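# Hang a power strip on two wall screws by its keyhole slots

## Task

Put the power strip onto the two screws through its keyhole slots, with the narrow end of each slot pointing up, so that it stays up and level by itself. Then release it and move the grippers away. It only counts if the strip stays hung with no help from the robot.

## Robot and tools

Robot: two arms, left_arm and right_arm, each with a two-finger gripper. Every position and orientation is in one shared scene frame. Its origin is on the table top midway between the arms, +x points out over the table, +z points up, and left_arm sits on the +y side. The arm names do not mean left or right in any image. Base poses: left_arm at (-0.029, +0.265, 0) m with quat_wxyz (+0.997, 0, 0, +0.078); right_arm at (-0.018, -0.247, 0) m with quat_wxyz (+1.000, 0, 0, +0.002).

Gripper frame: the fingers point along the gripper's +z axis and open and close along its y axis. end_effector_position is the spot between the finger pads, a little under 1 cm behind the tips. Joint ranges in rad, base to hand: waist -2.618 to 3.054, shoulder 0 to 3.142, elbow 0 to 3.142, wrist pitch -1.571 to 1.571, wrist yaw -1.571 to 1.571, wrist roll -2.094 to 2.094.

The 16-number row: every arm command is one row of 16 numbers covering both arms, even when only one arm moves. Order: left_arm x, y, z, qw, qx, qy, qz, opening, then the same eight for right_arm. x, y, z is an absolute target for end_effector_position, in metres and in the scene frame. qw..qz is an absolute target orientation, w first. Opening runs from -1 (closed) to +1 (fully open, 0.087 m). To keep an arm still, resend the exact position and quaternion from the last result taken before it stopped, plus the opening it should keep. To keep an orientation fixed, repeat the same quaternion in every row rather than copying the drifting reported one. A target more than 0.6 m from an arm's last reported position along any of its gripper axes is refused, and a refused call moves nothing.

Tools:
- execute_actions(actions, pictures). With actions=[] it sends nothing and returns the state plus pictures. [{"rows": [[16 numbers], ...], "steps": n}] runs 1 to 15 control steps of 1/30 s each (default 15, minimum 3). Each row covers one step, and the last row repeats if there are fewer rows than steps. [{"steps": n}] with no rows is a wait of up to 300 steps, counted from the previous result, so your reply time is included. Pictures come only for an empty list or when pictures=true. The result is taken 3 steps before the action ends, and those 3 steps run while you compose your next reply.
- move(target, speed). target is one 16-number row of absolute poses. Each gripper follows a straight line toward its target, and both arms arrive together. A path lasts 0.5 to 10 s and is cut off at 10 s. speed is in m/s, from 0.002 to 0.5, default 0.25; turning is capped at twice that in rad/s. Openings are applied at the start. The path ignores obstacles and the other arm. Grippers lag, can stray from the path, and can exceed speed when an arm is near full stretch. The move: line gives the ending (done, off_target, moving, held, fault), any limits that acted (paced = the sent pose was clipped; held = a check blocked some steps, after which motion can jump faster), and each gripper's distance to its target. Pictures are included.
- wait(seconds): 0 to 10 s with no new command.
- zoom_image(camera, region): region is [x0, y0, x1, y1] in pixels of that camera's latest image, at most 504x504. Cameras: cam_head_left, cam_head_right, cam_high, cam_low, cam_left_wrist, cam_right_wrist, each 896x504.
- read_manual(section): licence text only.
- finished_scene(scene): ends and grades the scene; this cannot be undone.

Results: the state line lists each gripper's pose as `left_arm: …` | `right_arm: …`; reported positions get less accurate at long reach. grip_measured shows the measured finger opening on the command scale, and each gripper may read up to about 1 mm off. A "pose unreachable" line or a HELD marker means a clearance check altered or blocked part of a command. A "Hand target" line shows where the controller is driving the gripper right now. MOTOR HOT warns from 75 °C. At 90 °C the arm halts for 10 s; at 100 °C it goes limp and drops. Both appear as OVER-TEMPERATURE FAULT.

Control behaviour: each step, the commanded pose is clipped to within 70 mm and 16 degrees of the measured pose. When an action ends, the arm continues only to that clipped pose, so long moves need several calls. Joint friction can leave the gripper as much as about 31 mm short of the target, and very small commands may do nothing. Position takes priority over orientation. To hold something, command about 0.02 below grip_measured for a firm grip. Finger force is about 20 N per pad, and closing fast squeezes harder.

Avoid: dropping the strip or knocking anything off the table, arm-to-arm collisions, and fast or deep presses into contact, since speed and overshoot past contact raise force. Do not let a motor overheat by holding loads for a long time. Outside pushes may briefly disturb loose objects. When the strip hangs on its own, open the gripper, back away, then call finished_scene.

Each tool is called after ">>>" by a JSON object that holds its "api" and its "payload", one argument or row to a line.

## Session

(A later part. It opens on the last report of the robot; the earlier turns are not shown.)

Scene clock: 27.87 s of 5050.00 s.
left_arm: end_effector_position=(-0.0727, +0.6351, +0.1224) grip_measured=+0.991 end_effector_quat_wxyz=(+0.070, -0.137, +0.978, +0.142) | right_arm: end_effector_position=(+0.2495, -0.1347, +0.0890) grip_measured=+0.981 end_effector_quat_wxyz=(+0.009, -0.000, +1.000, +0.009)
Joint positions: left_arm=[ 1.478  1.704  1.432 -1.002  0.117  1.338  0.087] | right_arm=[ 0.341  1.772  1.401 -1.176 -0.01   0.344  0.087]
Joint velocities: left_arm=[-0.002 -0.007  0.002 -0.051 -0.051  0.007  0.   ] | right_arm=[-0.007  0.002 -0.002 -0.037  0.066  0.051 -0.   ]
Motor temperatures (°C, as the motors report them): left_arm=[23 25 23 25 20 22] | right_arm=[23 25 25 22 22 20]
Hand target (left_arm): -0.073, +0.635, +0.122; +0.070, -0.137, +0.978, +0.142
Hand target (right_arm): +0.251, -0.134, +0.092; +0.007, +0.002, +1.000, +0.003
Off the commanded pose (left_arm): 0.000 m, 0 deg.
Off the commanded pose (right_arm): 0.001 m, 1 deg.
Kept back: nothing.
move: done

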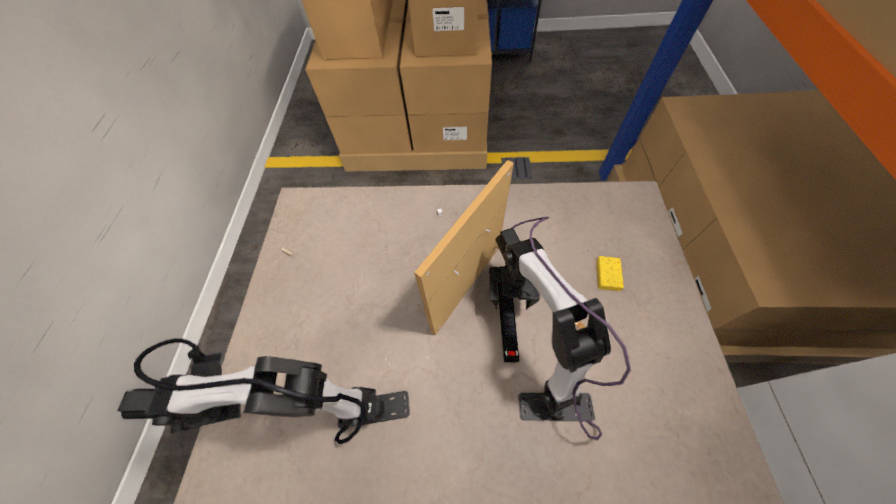

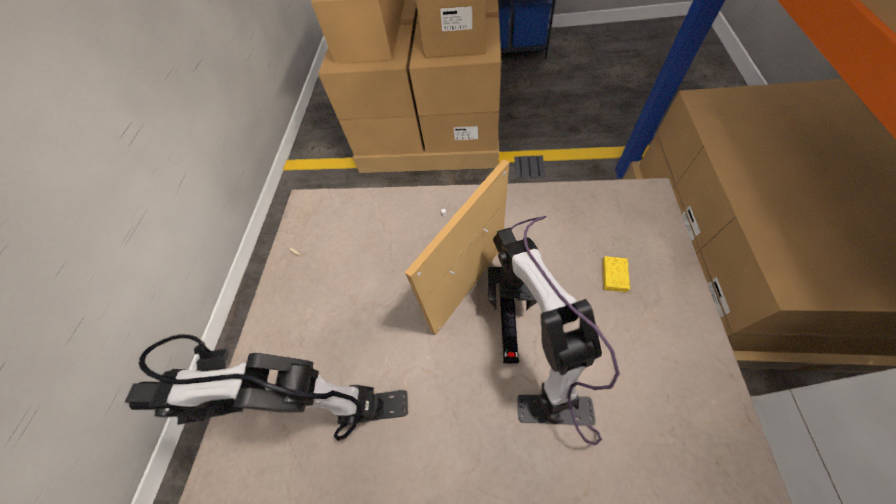

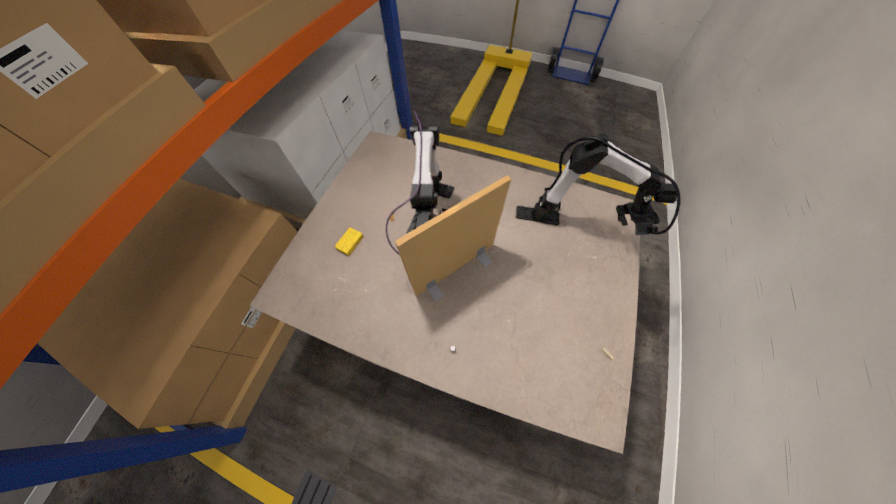

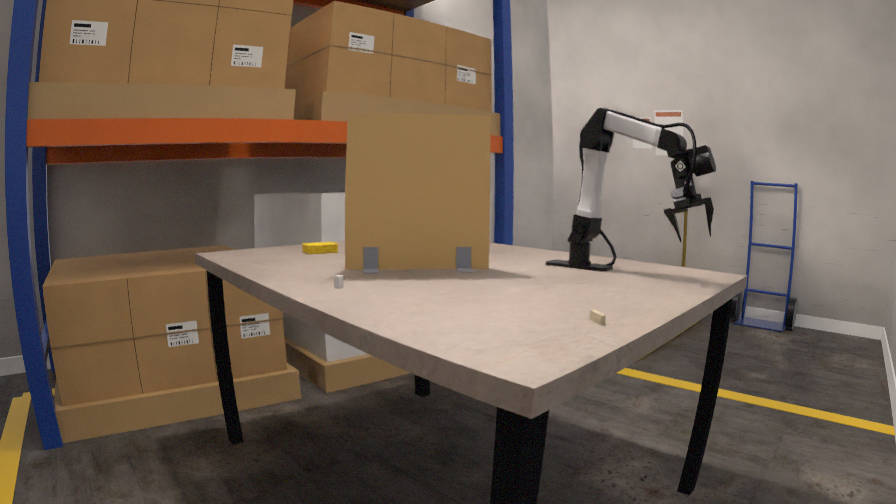

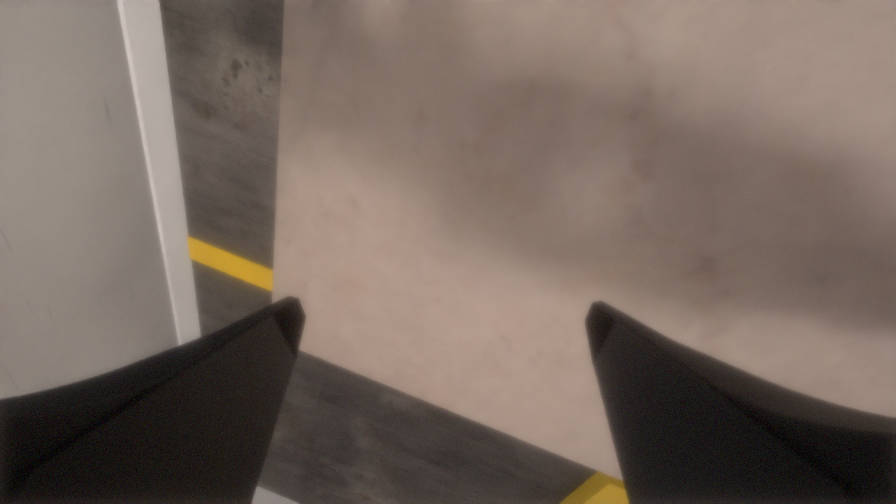

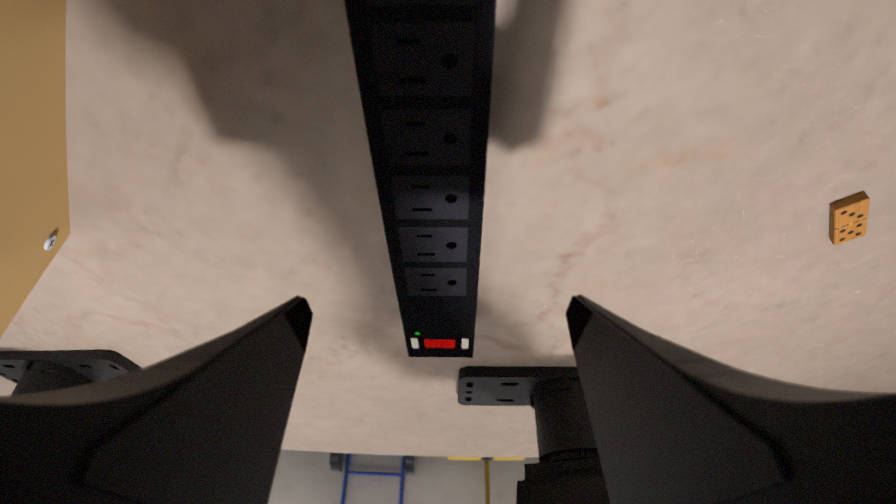

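>>> {"api": "move", "payload": {
  "target": [-0.0727,0.6351,0.1224,0.07,-0.137,0.978,0.142,1,0.25,-0.13,0.016,0,0,1,0,1],
  "speed": 0.1
}}

>>> {"api": "move", "payload": {
  "target": [-0.0727,0.6351,0.1224,0.07,-0.137,0.978,0.142,1,0.25,-0.13,0.016,0,0,1,0,-0.2]
}}

>>> {"api": "move", "payload": {
  "target": [-0.0727,0.6351,0.1224,0.07,-0.137,0.978,0.142,1,0.25,-0.16,0.12,0,0,1,0,-0.2],
  "speed": 0.15
}}

>>> {"api": "move", "payload": {
  "target": [-0.0727,0.6351,0.1224,0.07,-0.137,0.978,0.142,1,0.295,-0.104,0.14,0.201,0.201,0.678,0.678,-0.2]
}}

Scene clock: 29.40 s of 5050.00 s.
left_arm: end_effector_position=(-0.0727, +0.6351, +0.1224) grip_measured=+0.991 end_effector_quat_wxyz=(+0.070, -0.137, +0.978, +0.142) | right_arm: end_effector_position=(+0.2517, -0.1311, +0.0230) grip_measured=+0.981 end_effector_quat_wxyz=(+0.001, +0.000, +1.000, +0.005)
Joint positions: left_arm=[ 1.478  1.704  1.432 -1.002  0.117  1.338  0.087] | right_arm=[ 0.35   1.865  1.245 -0.946 -0.008  0.354  0.087]
Joint velocities: left_arm=[-0.012  0.012 -0.012 -0.051  0.051 -0.051 -0.   ] | right_arm=[ 0.002 -0.012 -0.012  0.022  0.037 -0.081  0.   ]
Motor temperatures (°C, as the motors report them): left_arm=[23 25 23 25 20 22] | right_arm=[23 25 25 22 22 20]
Hand target (left_arm): -0.073, +0.635, +0.122; +0.070, -0.137, +0.978, +0.142
Hand target (right_arm): +0.250, -0.130, +0.016; -0.000, -0.000, +1.000, +0.000
Off the commanded pose (left_arm): 0.000 m, 0 deg.
Off the commanded pose (right_arm): 0.007 m, 1 deg.
Kept back: nothing.
move: done

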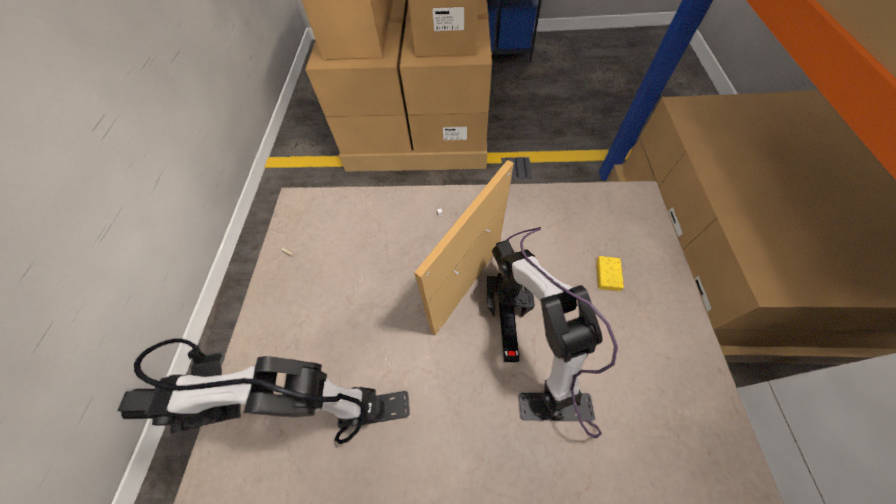

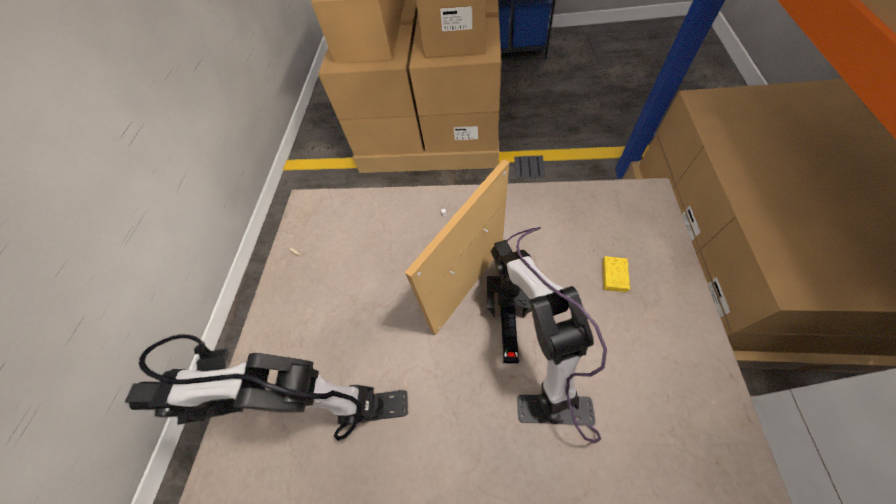

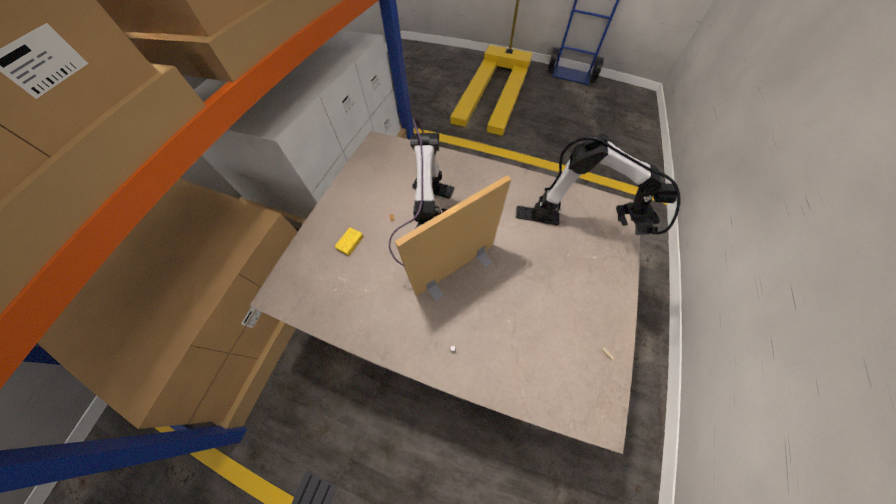

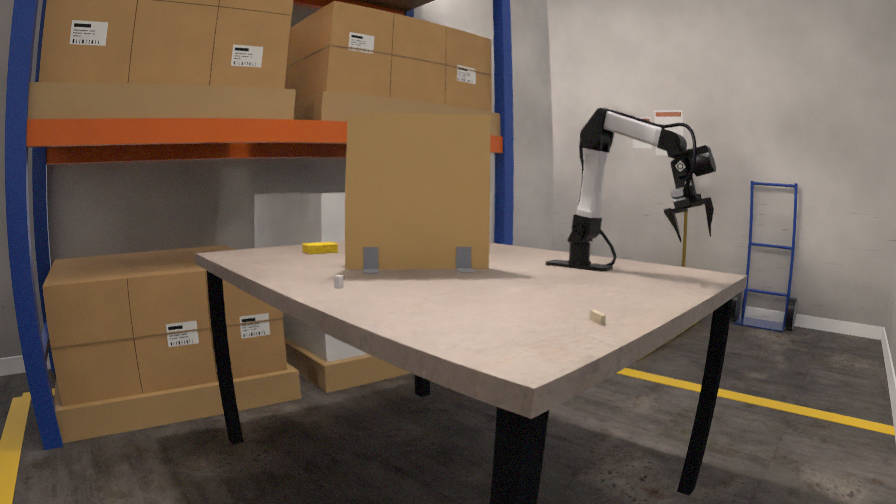

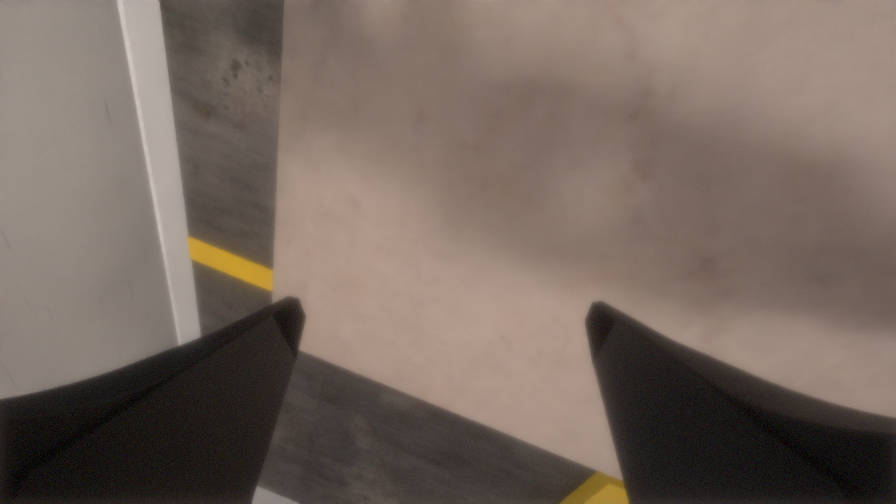

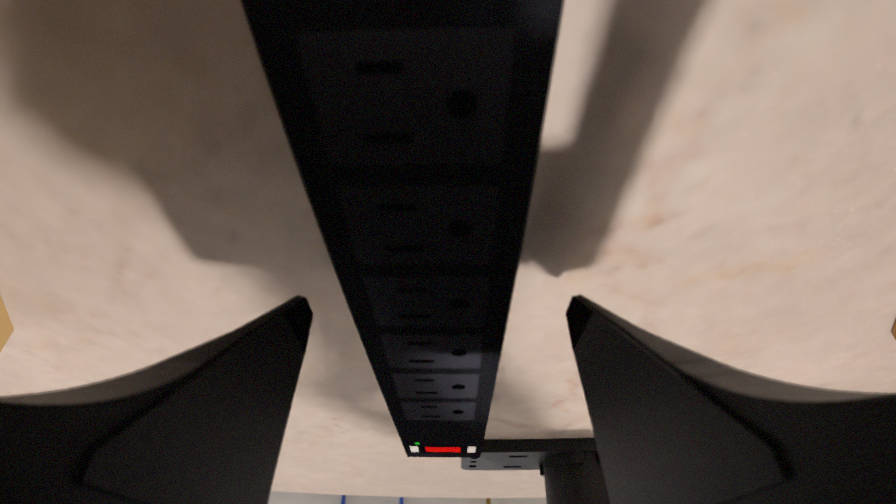

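Scene clock: 30.10 s of 5050.00 s.
left_arm: end_effector_position=(-0.0727, +0.6351, +0.1224) grip_measured=+0.991 end_effector_quat_wxyz=(+0.070, -0.137, +0.978, +0.142) | right_arm: end_effector_position=(+0.2518, -0.1310, +0.0230) grip_measured=-0.060 end_effector_quat_wxyz=(+0.001, +0.001, +1.000, +0.005)
Joint positions: left_arm=[ 1.478  1.704  1.432 -1.002  0.117  1.338  0.087] | right_arm=[ 0.35   1.865  1.245 -0.946 -0.009  0.355  0.041]
Joint velocities: left_arm=[-0.007  0.017 -0.007 -0.051 -0.051  0.051  0.   ] | right_arm=[ 0.012 -0.012  0.002 -0.007  0.022 -0.037  0.001]
Motor temperatures (°C, as the motors report them): left_arm=[23 25 23 25 20 22] | right_arm=[23 25 25 22 22 20]
Hand target (left_arm): -0.073, +0.635, +0.122; +0.070, -0.137, +0.978, +0.142
Hand target (right_arm): +0.250, -0.130, +0.016; -0.000, -0.000, +1.000, +0.000
Off the commanded pose (left_arm): 0.000 m, 0 deg.
Off the commanded pose (right_arm): 0.007 m, 1 deg.
Kept back: nothing.
move: done

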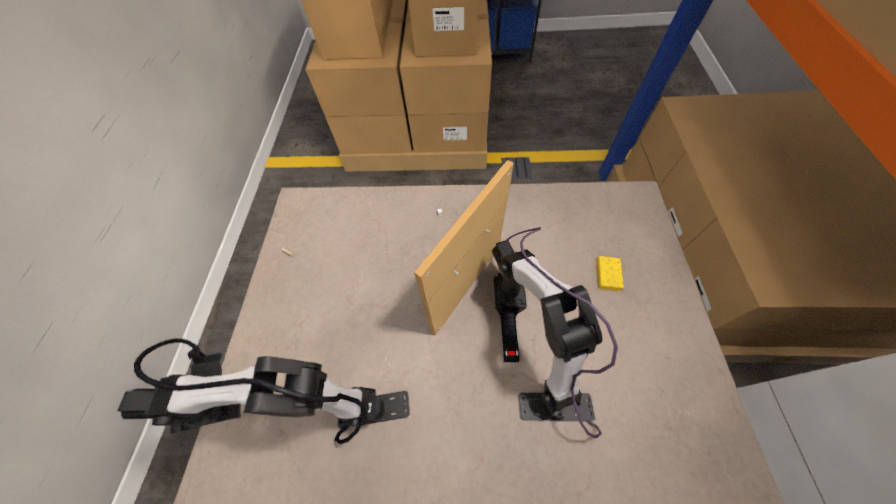

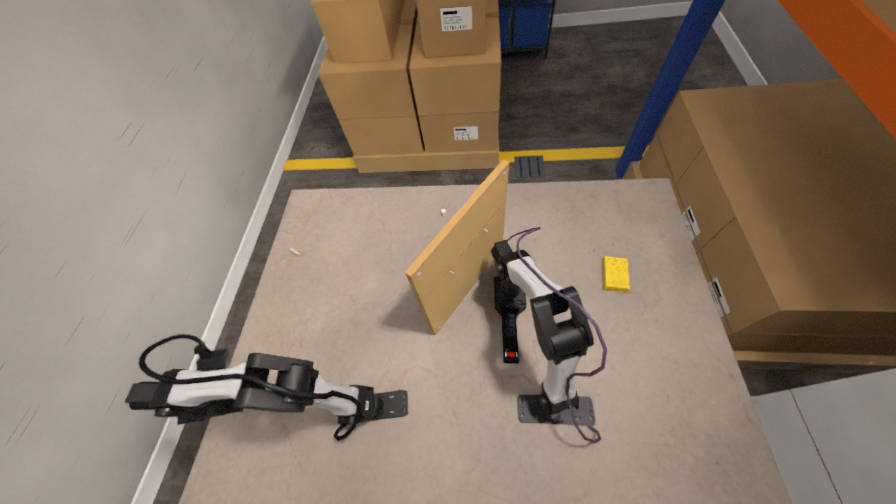

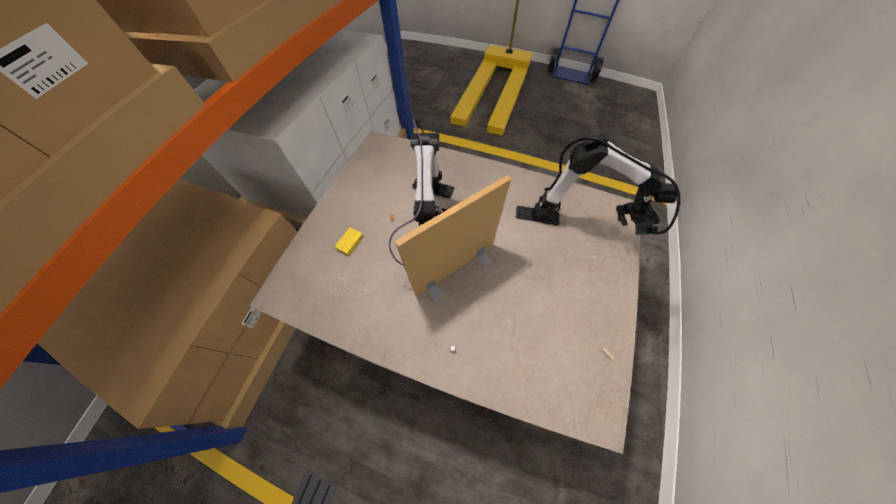

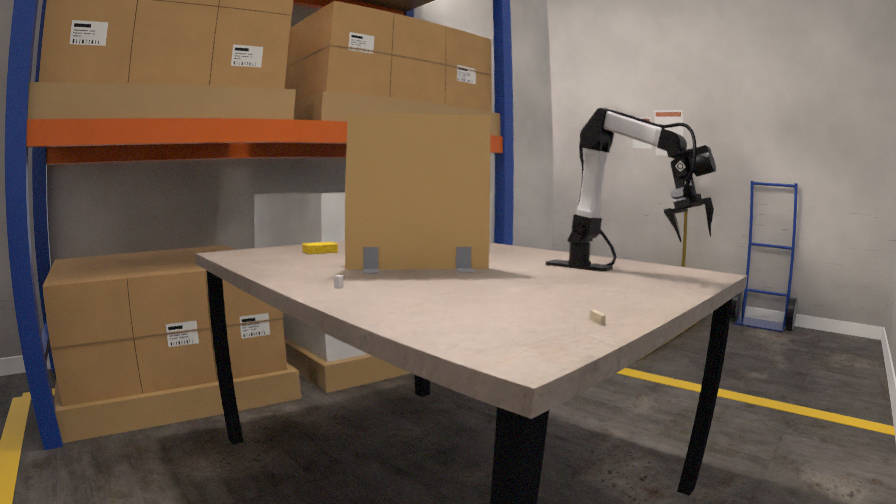

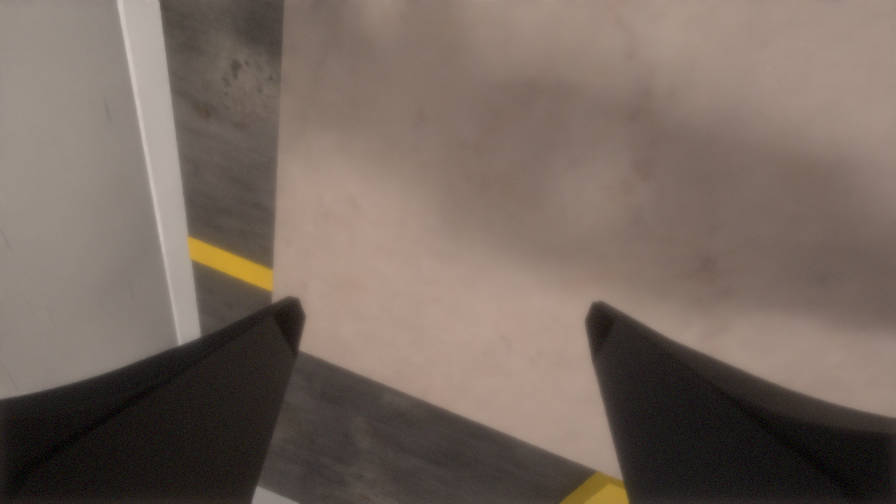

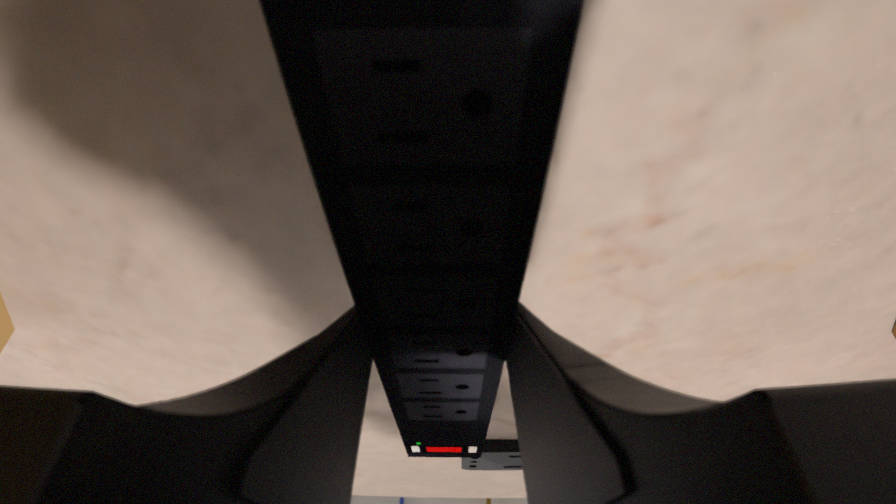

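Scene clock: 31.40 s of 5050.00 s.
left_arm: end_effector_position=(-0.0727, +0.6351, +0.1224) grip_measured=+0.991 end_effector_quat_wxyz=(+0.070, -0.137, +0.978, +0.142) | right_arm: end_effector_position=(+0.2518, -0.1574, +0.1008) grip_measured=-0.061 end_effector_quat_wxyz=(-0.008, +0.000, +1.000, -0.004)
Joint positions: left_arm=[ 1.478  1.704  1.432 -1.002  0.117  1.338  0.087] | right_arm=[ 0.28   1.789  1.463 -1.263  0.004  0.283  0.041]
Joint velocities: left_arm=[-0.022 -0.007 -0.007 -0.007  0.037  0.022 -0.001] | right_arm=[-0.017 -0.002 -0.002 -0.037  0.037 -0.051 -0.   ]
Motor temperatures (°C, as the motors report them): left_arm=[23 25 23 25 20 22] | right_arm=[23 25 25 22 22 20]
Hand target (left_arm): -0.073, +0.635, +0.122; +0.070, -0.137, +0.978, +0.142
Hand target (right_arm): +0.250, -0.160, +0.119; -0.000, -0.000, +1.000, -0.001
Off the commanded pose (left_arm): 0.000 m, 0 deg.
Off the commanded pose (right_arm): 0.019 m, 1 deg.
Kept back: nothing.
move: off_target (right_arm)

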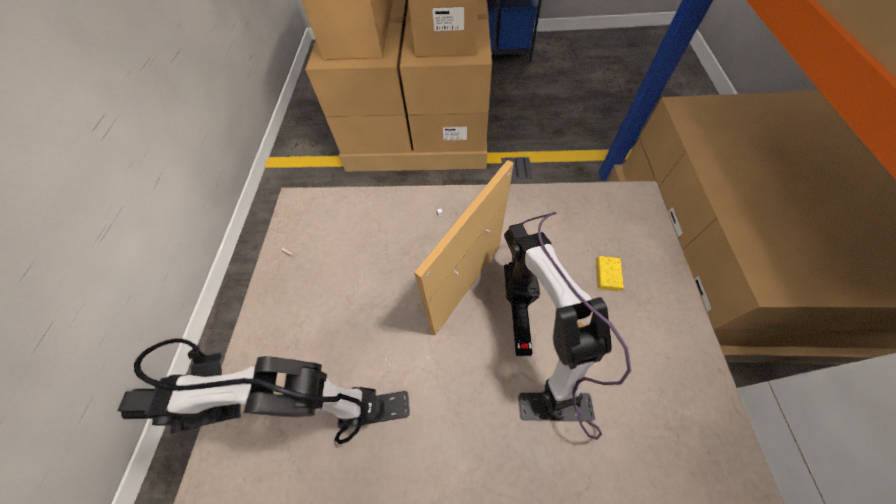

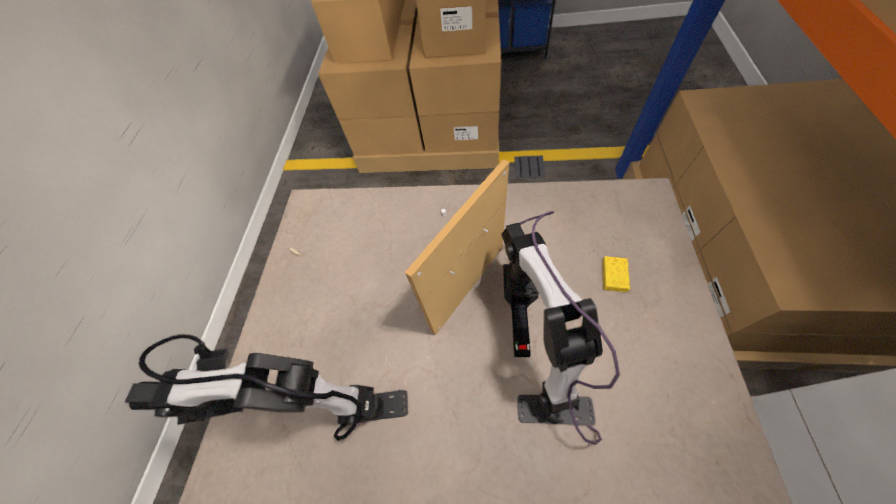

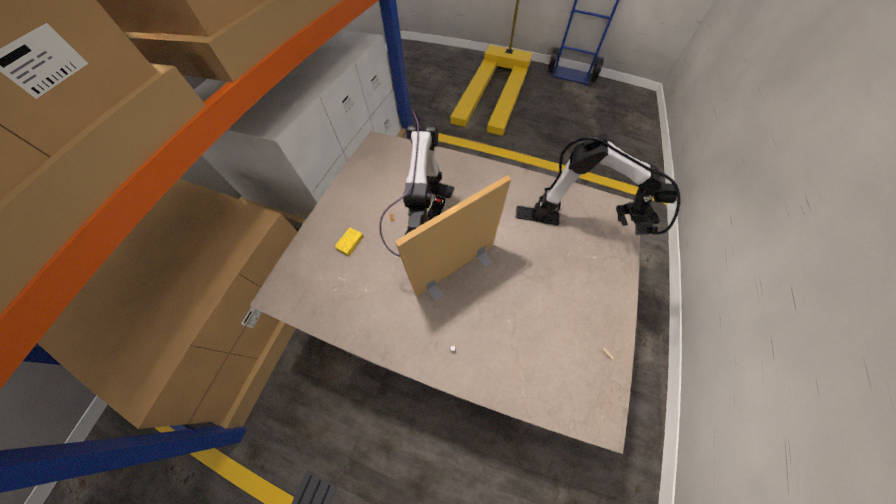

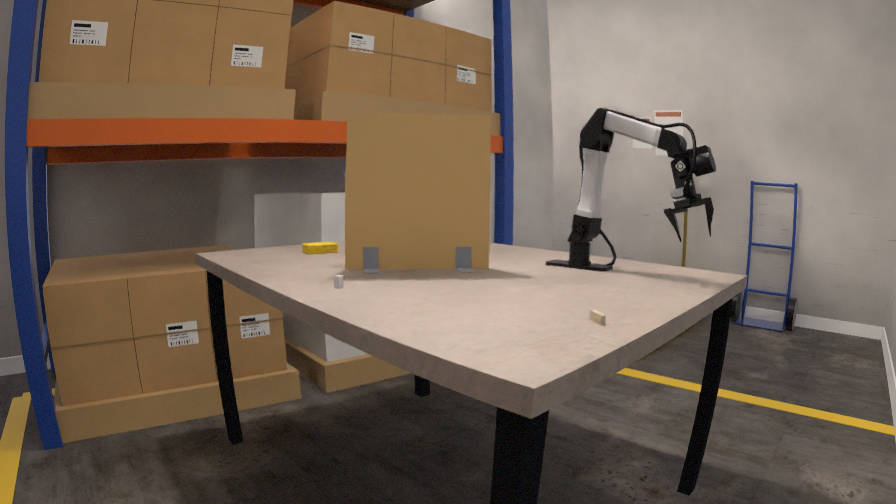

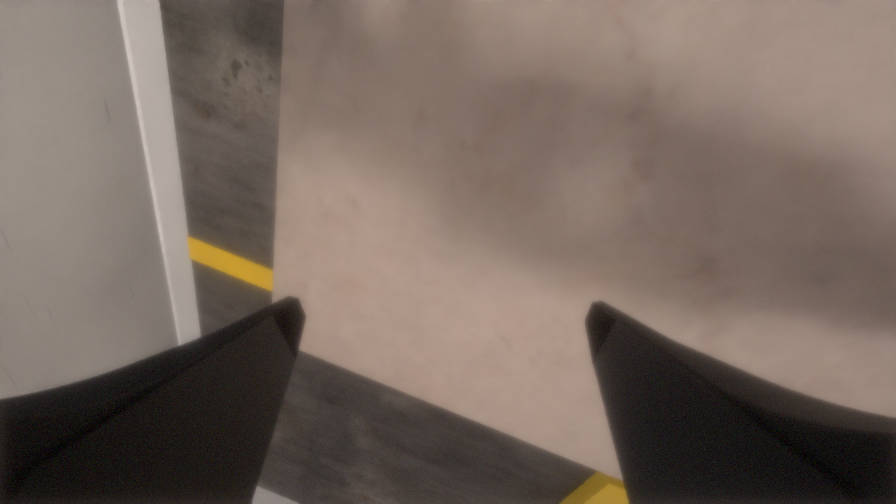

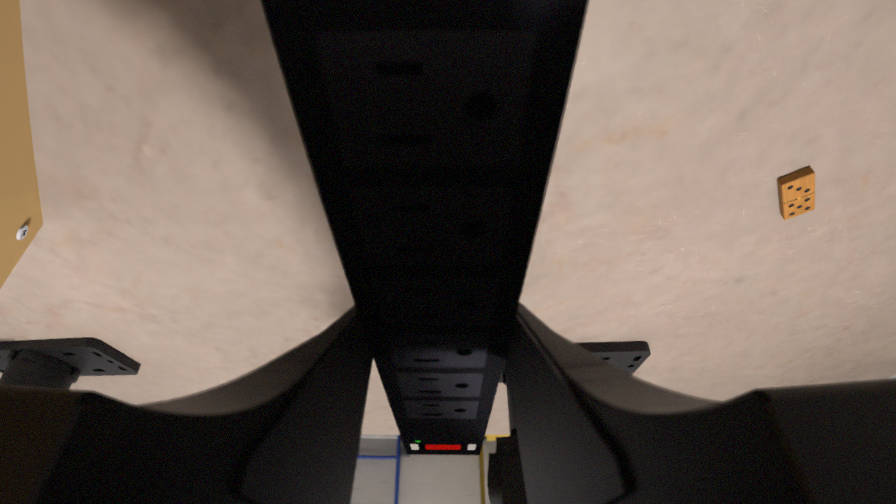

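Scene clock: 36.10 s of 5050.00 s.
left_arm: end_effector_position=(-0.0727, +0.6351, +0.1224) grip_measured=+0.991 end_effector_quat_wxyz=(+0.070, -0.137, +0.978, +0.142) | right_arm: end_effector_position=(+0.2979, -0.1066, +0.1278) grip_measured=-0.061 end_effector_quat_wxyz=(+0.184, +0.237, +0.684, +0.665)
Joint positions: left_arm=[ 1.478  1.704  1.432 -1.002  0.117  1.338  0.087] | right_arm=[-0.112  1.786  0.391  1.295 -1.075  1.547  0.041]
Joint velocities: left_arm=[-0.012 -0.007  0.002  0.037 -0.051 -0.139 -0.001] | right_arm=[ 0.012  0.007 -0.012  0.11  -0.007  0.007  0.   ]
Motor temperatures (°C, as the motors report them): left_arm=[23 25 23 25 20 22] | right_arm=[23 26 26 23 22 20]
Hand target (left_arm): -0.073, +0.635, +0.122; +0.070, -0.137, +0.978, +0.142
Hand target (right_arm): +0.294, -0.103, +0.141; +0.198, +0.210, +0.675, +0.679
Off the commanded pose (left_arm): 0.000 m, 0 deg.
Off the commanded pose (right_arm): 0.013 m, 5 deg.
Kept back: nothing.
move: off_target (right_arm)

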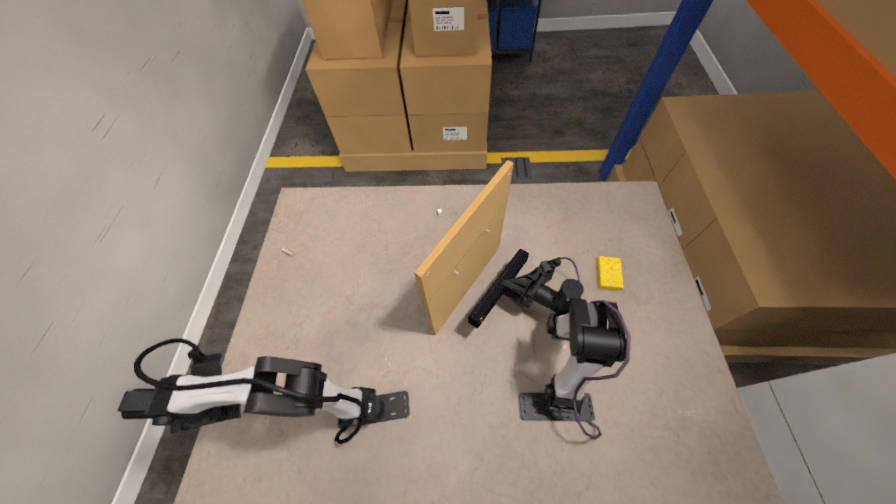

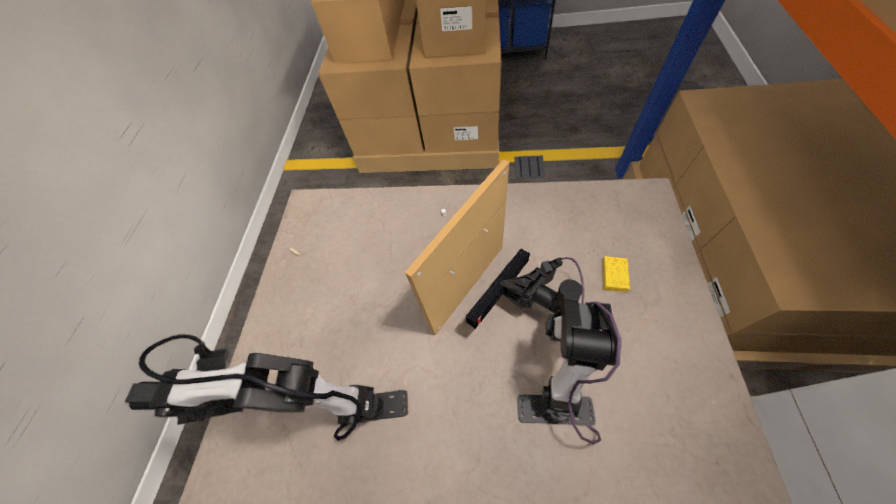

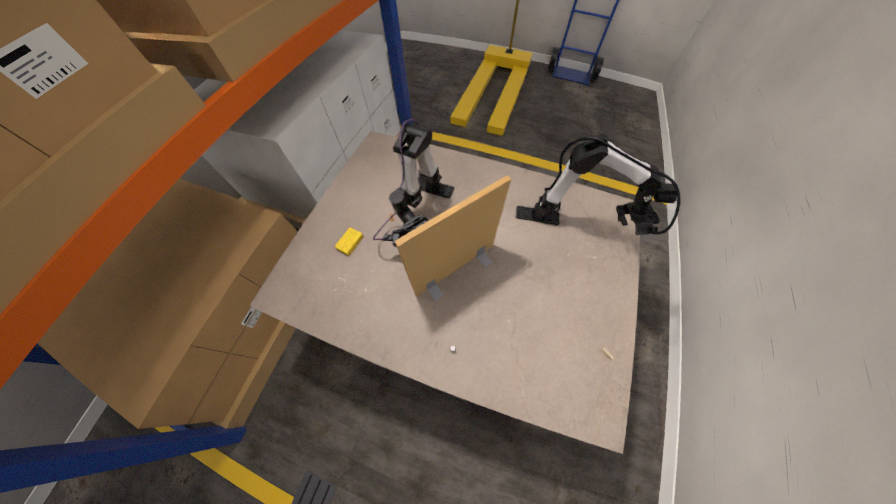

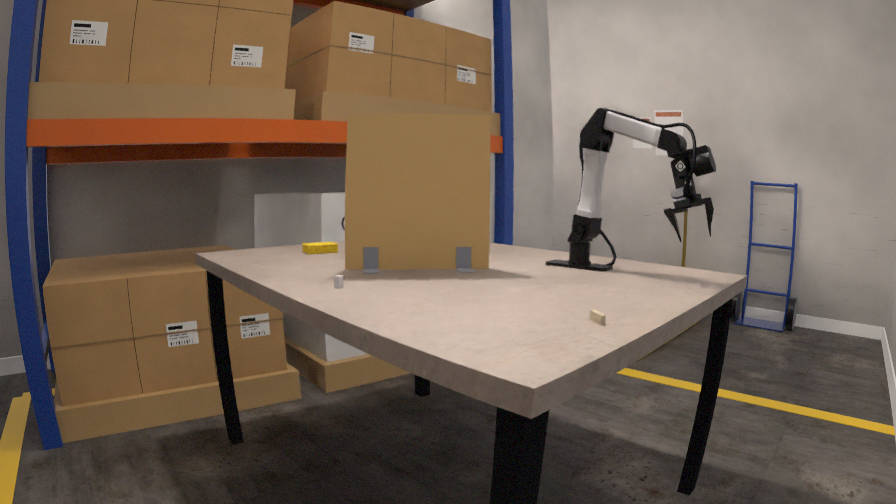

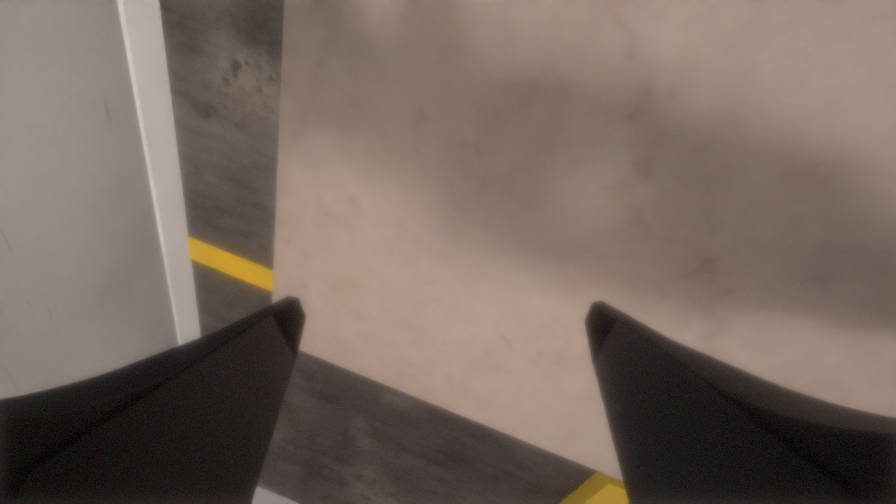

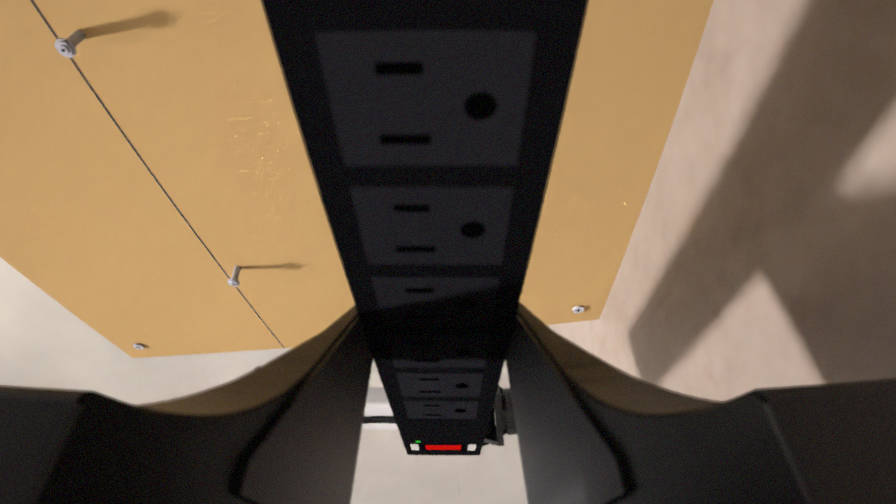

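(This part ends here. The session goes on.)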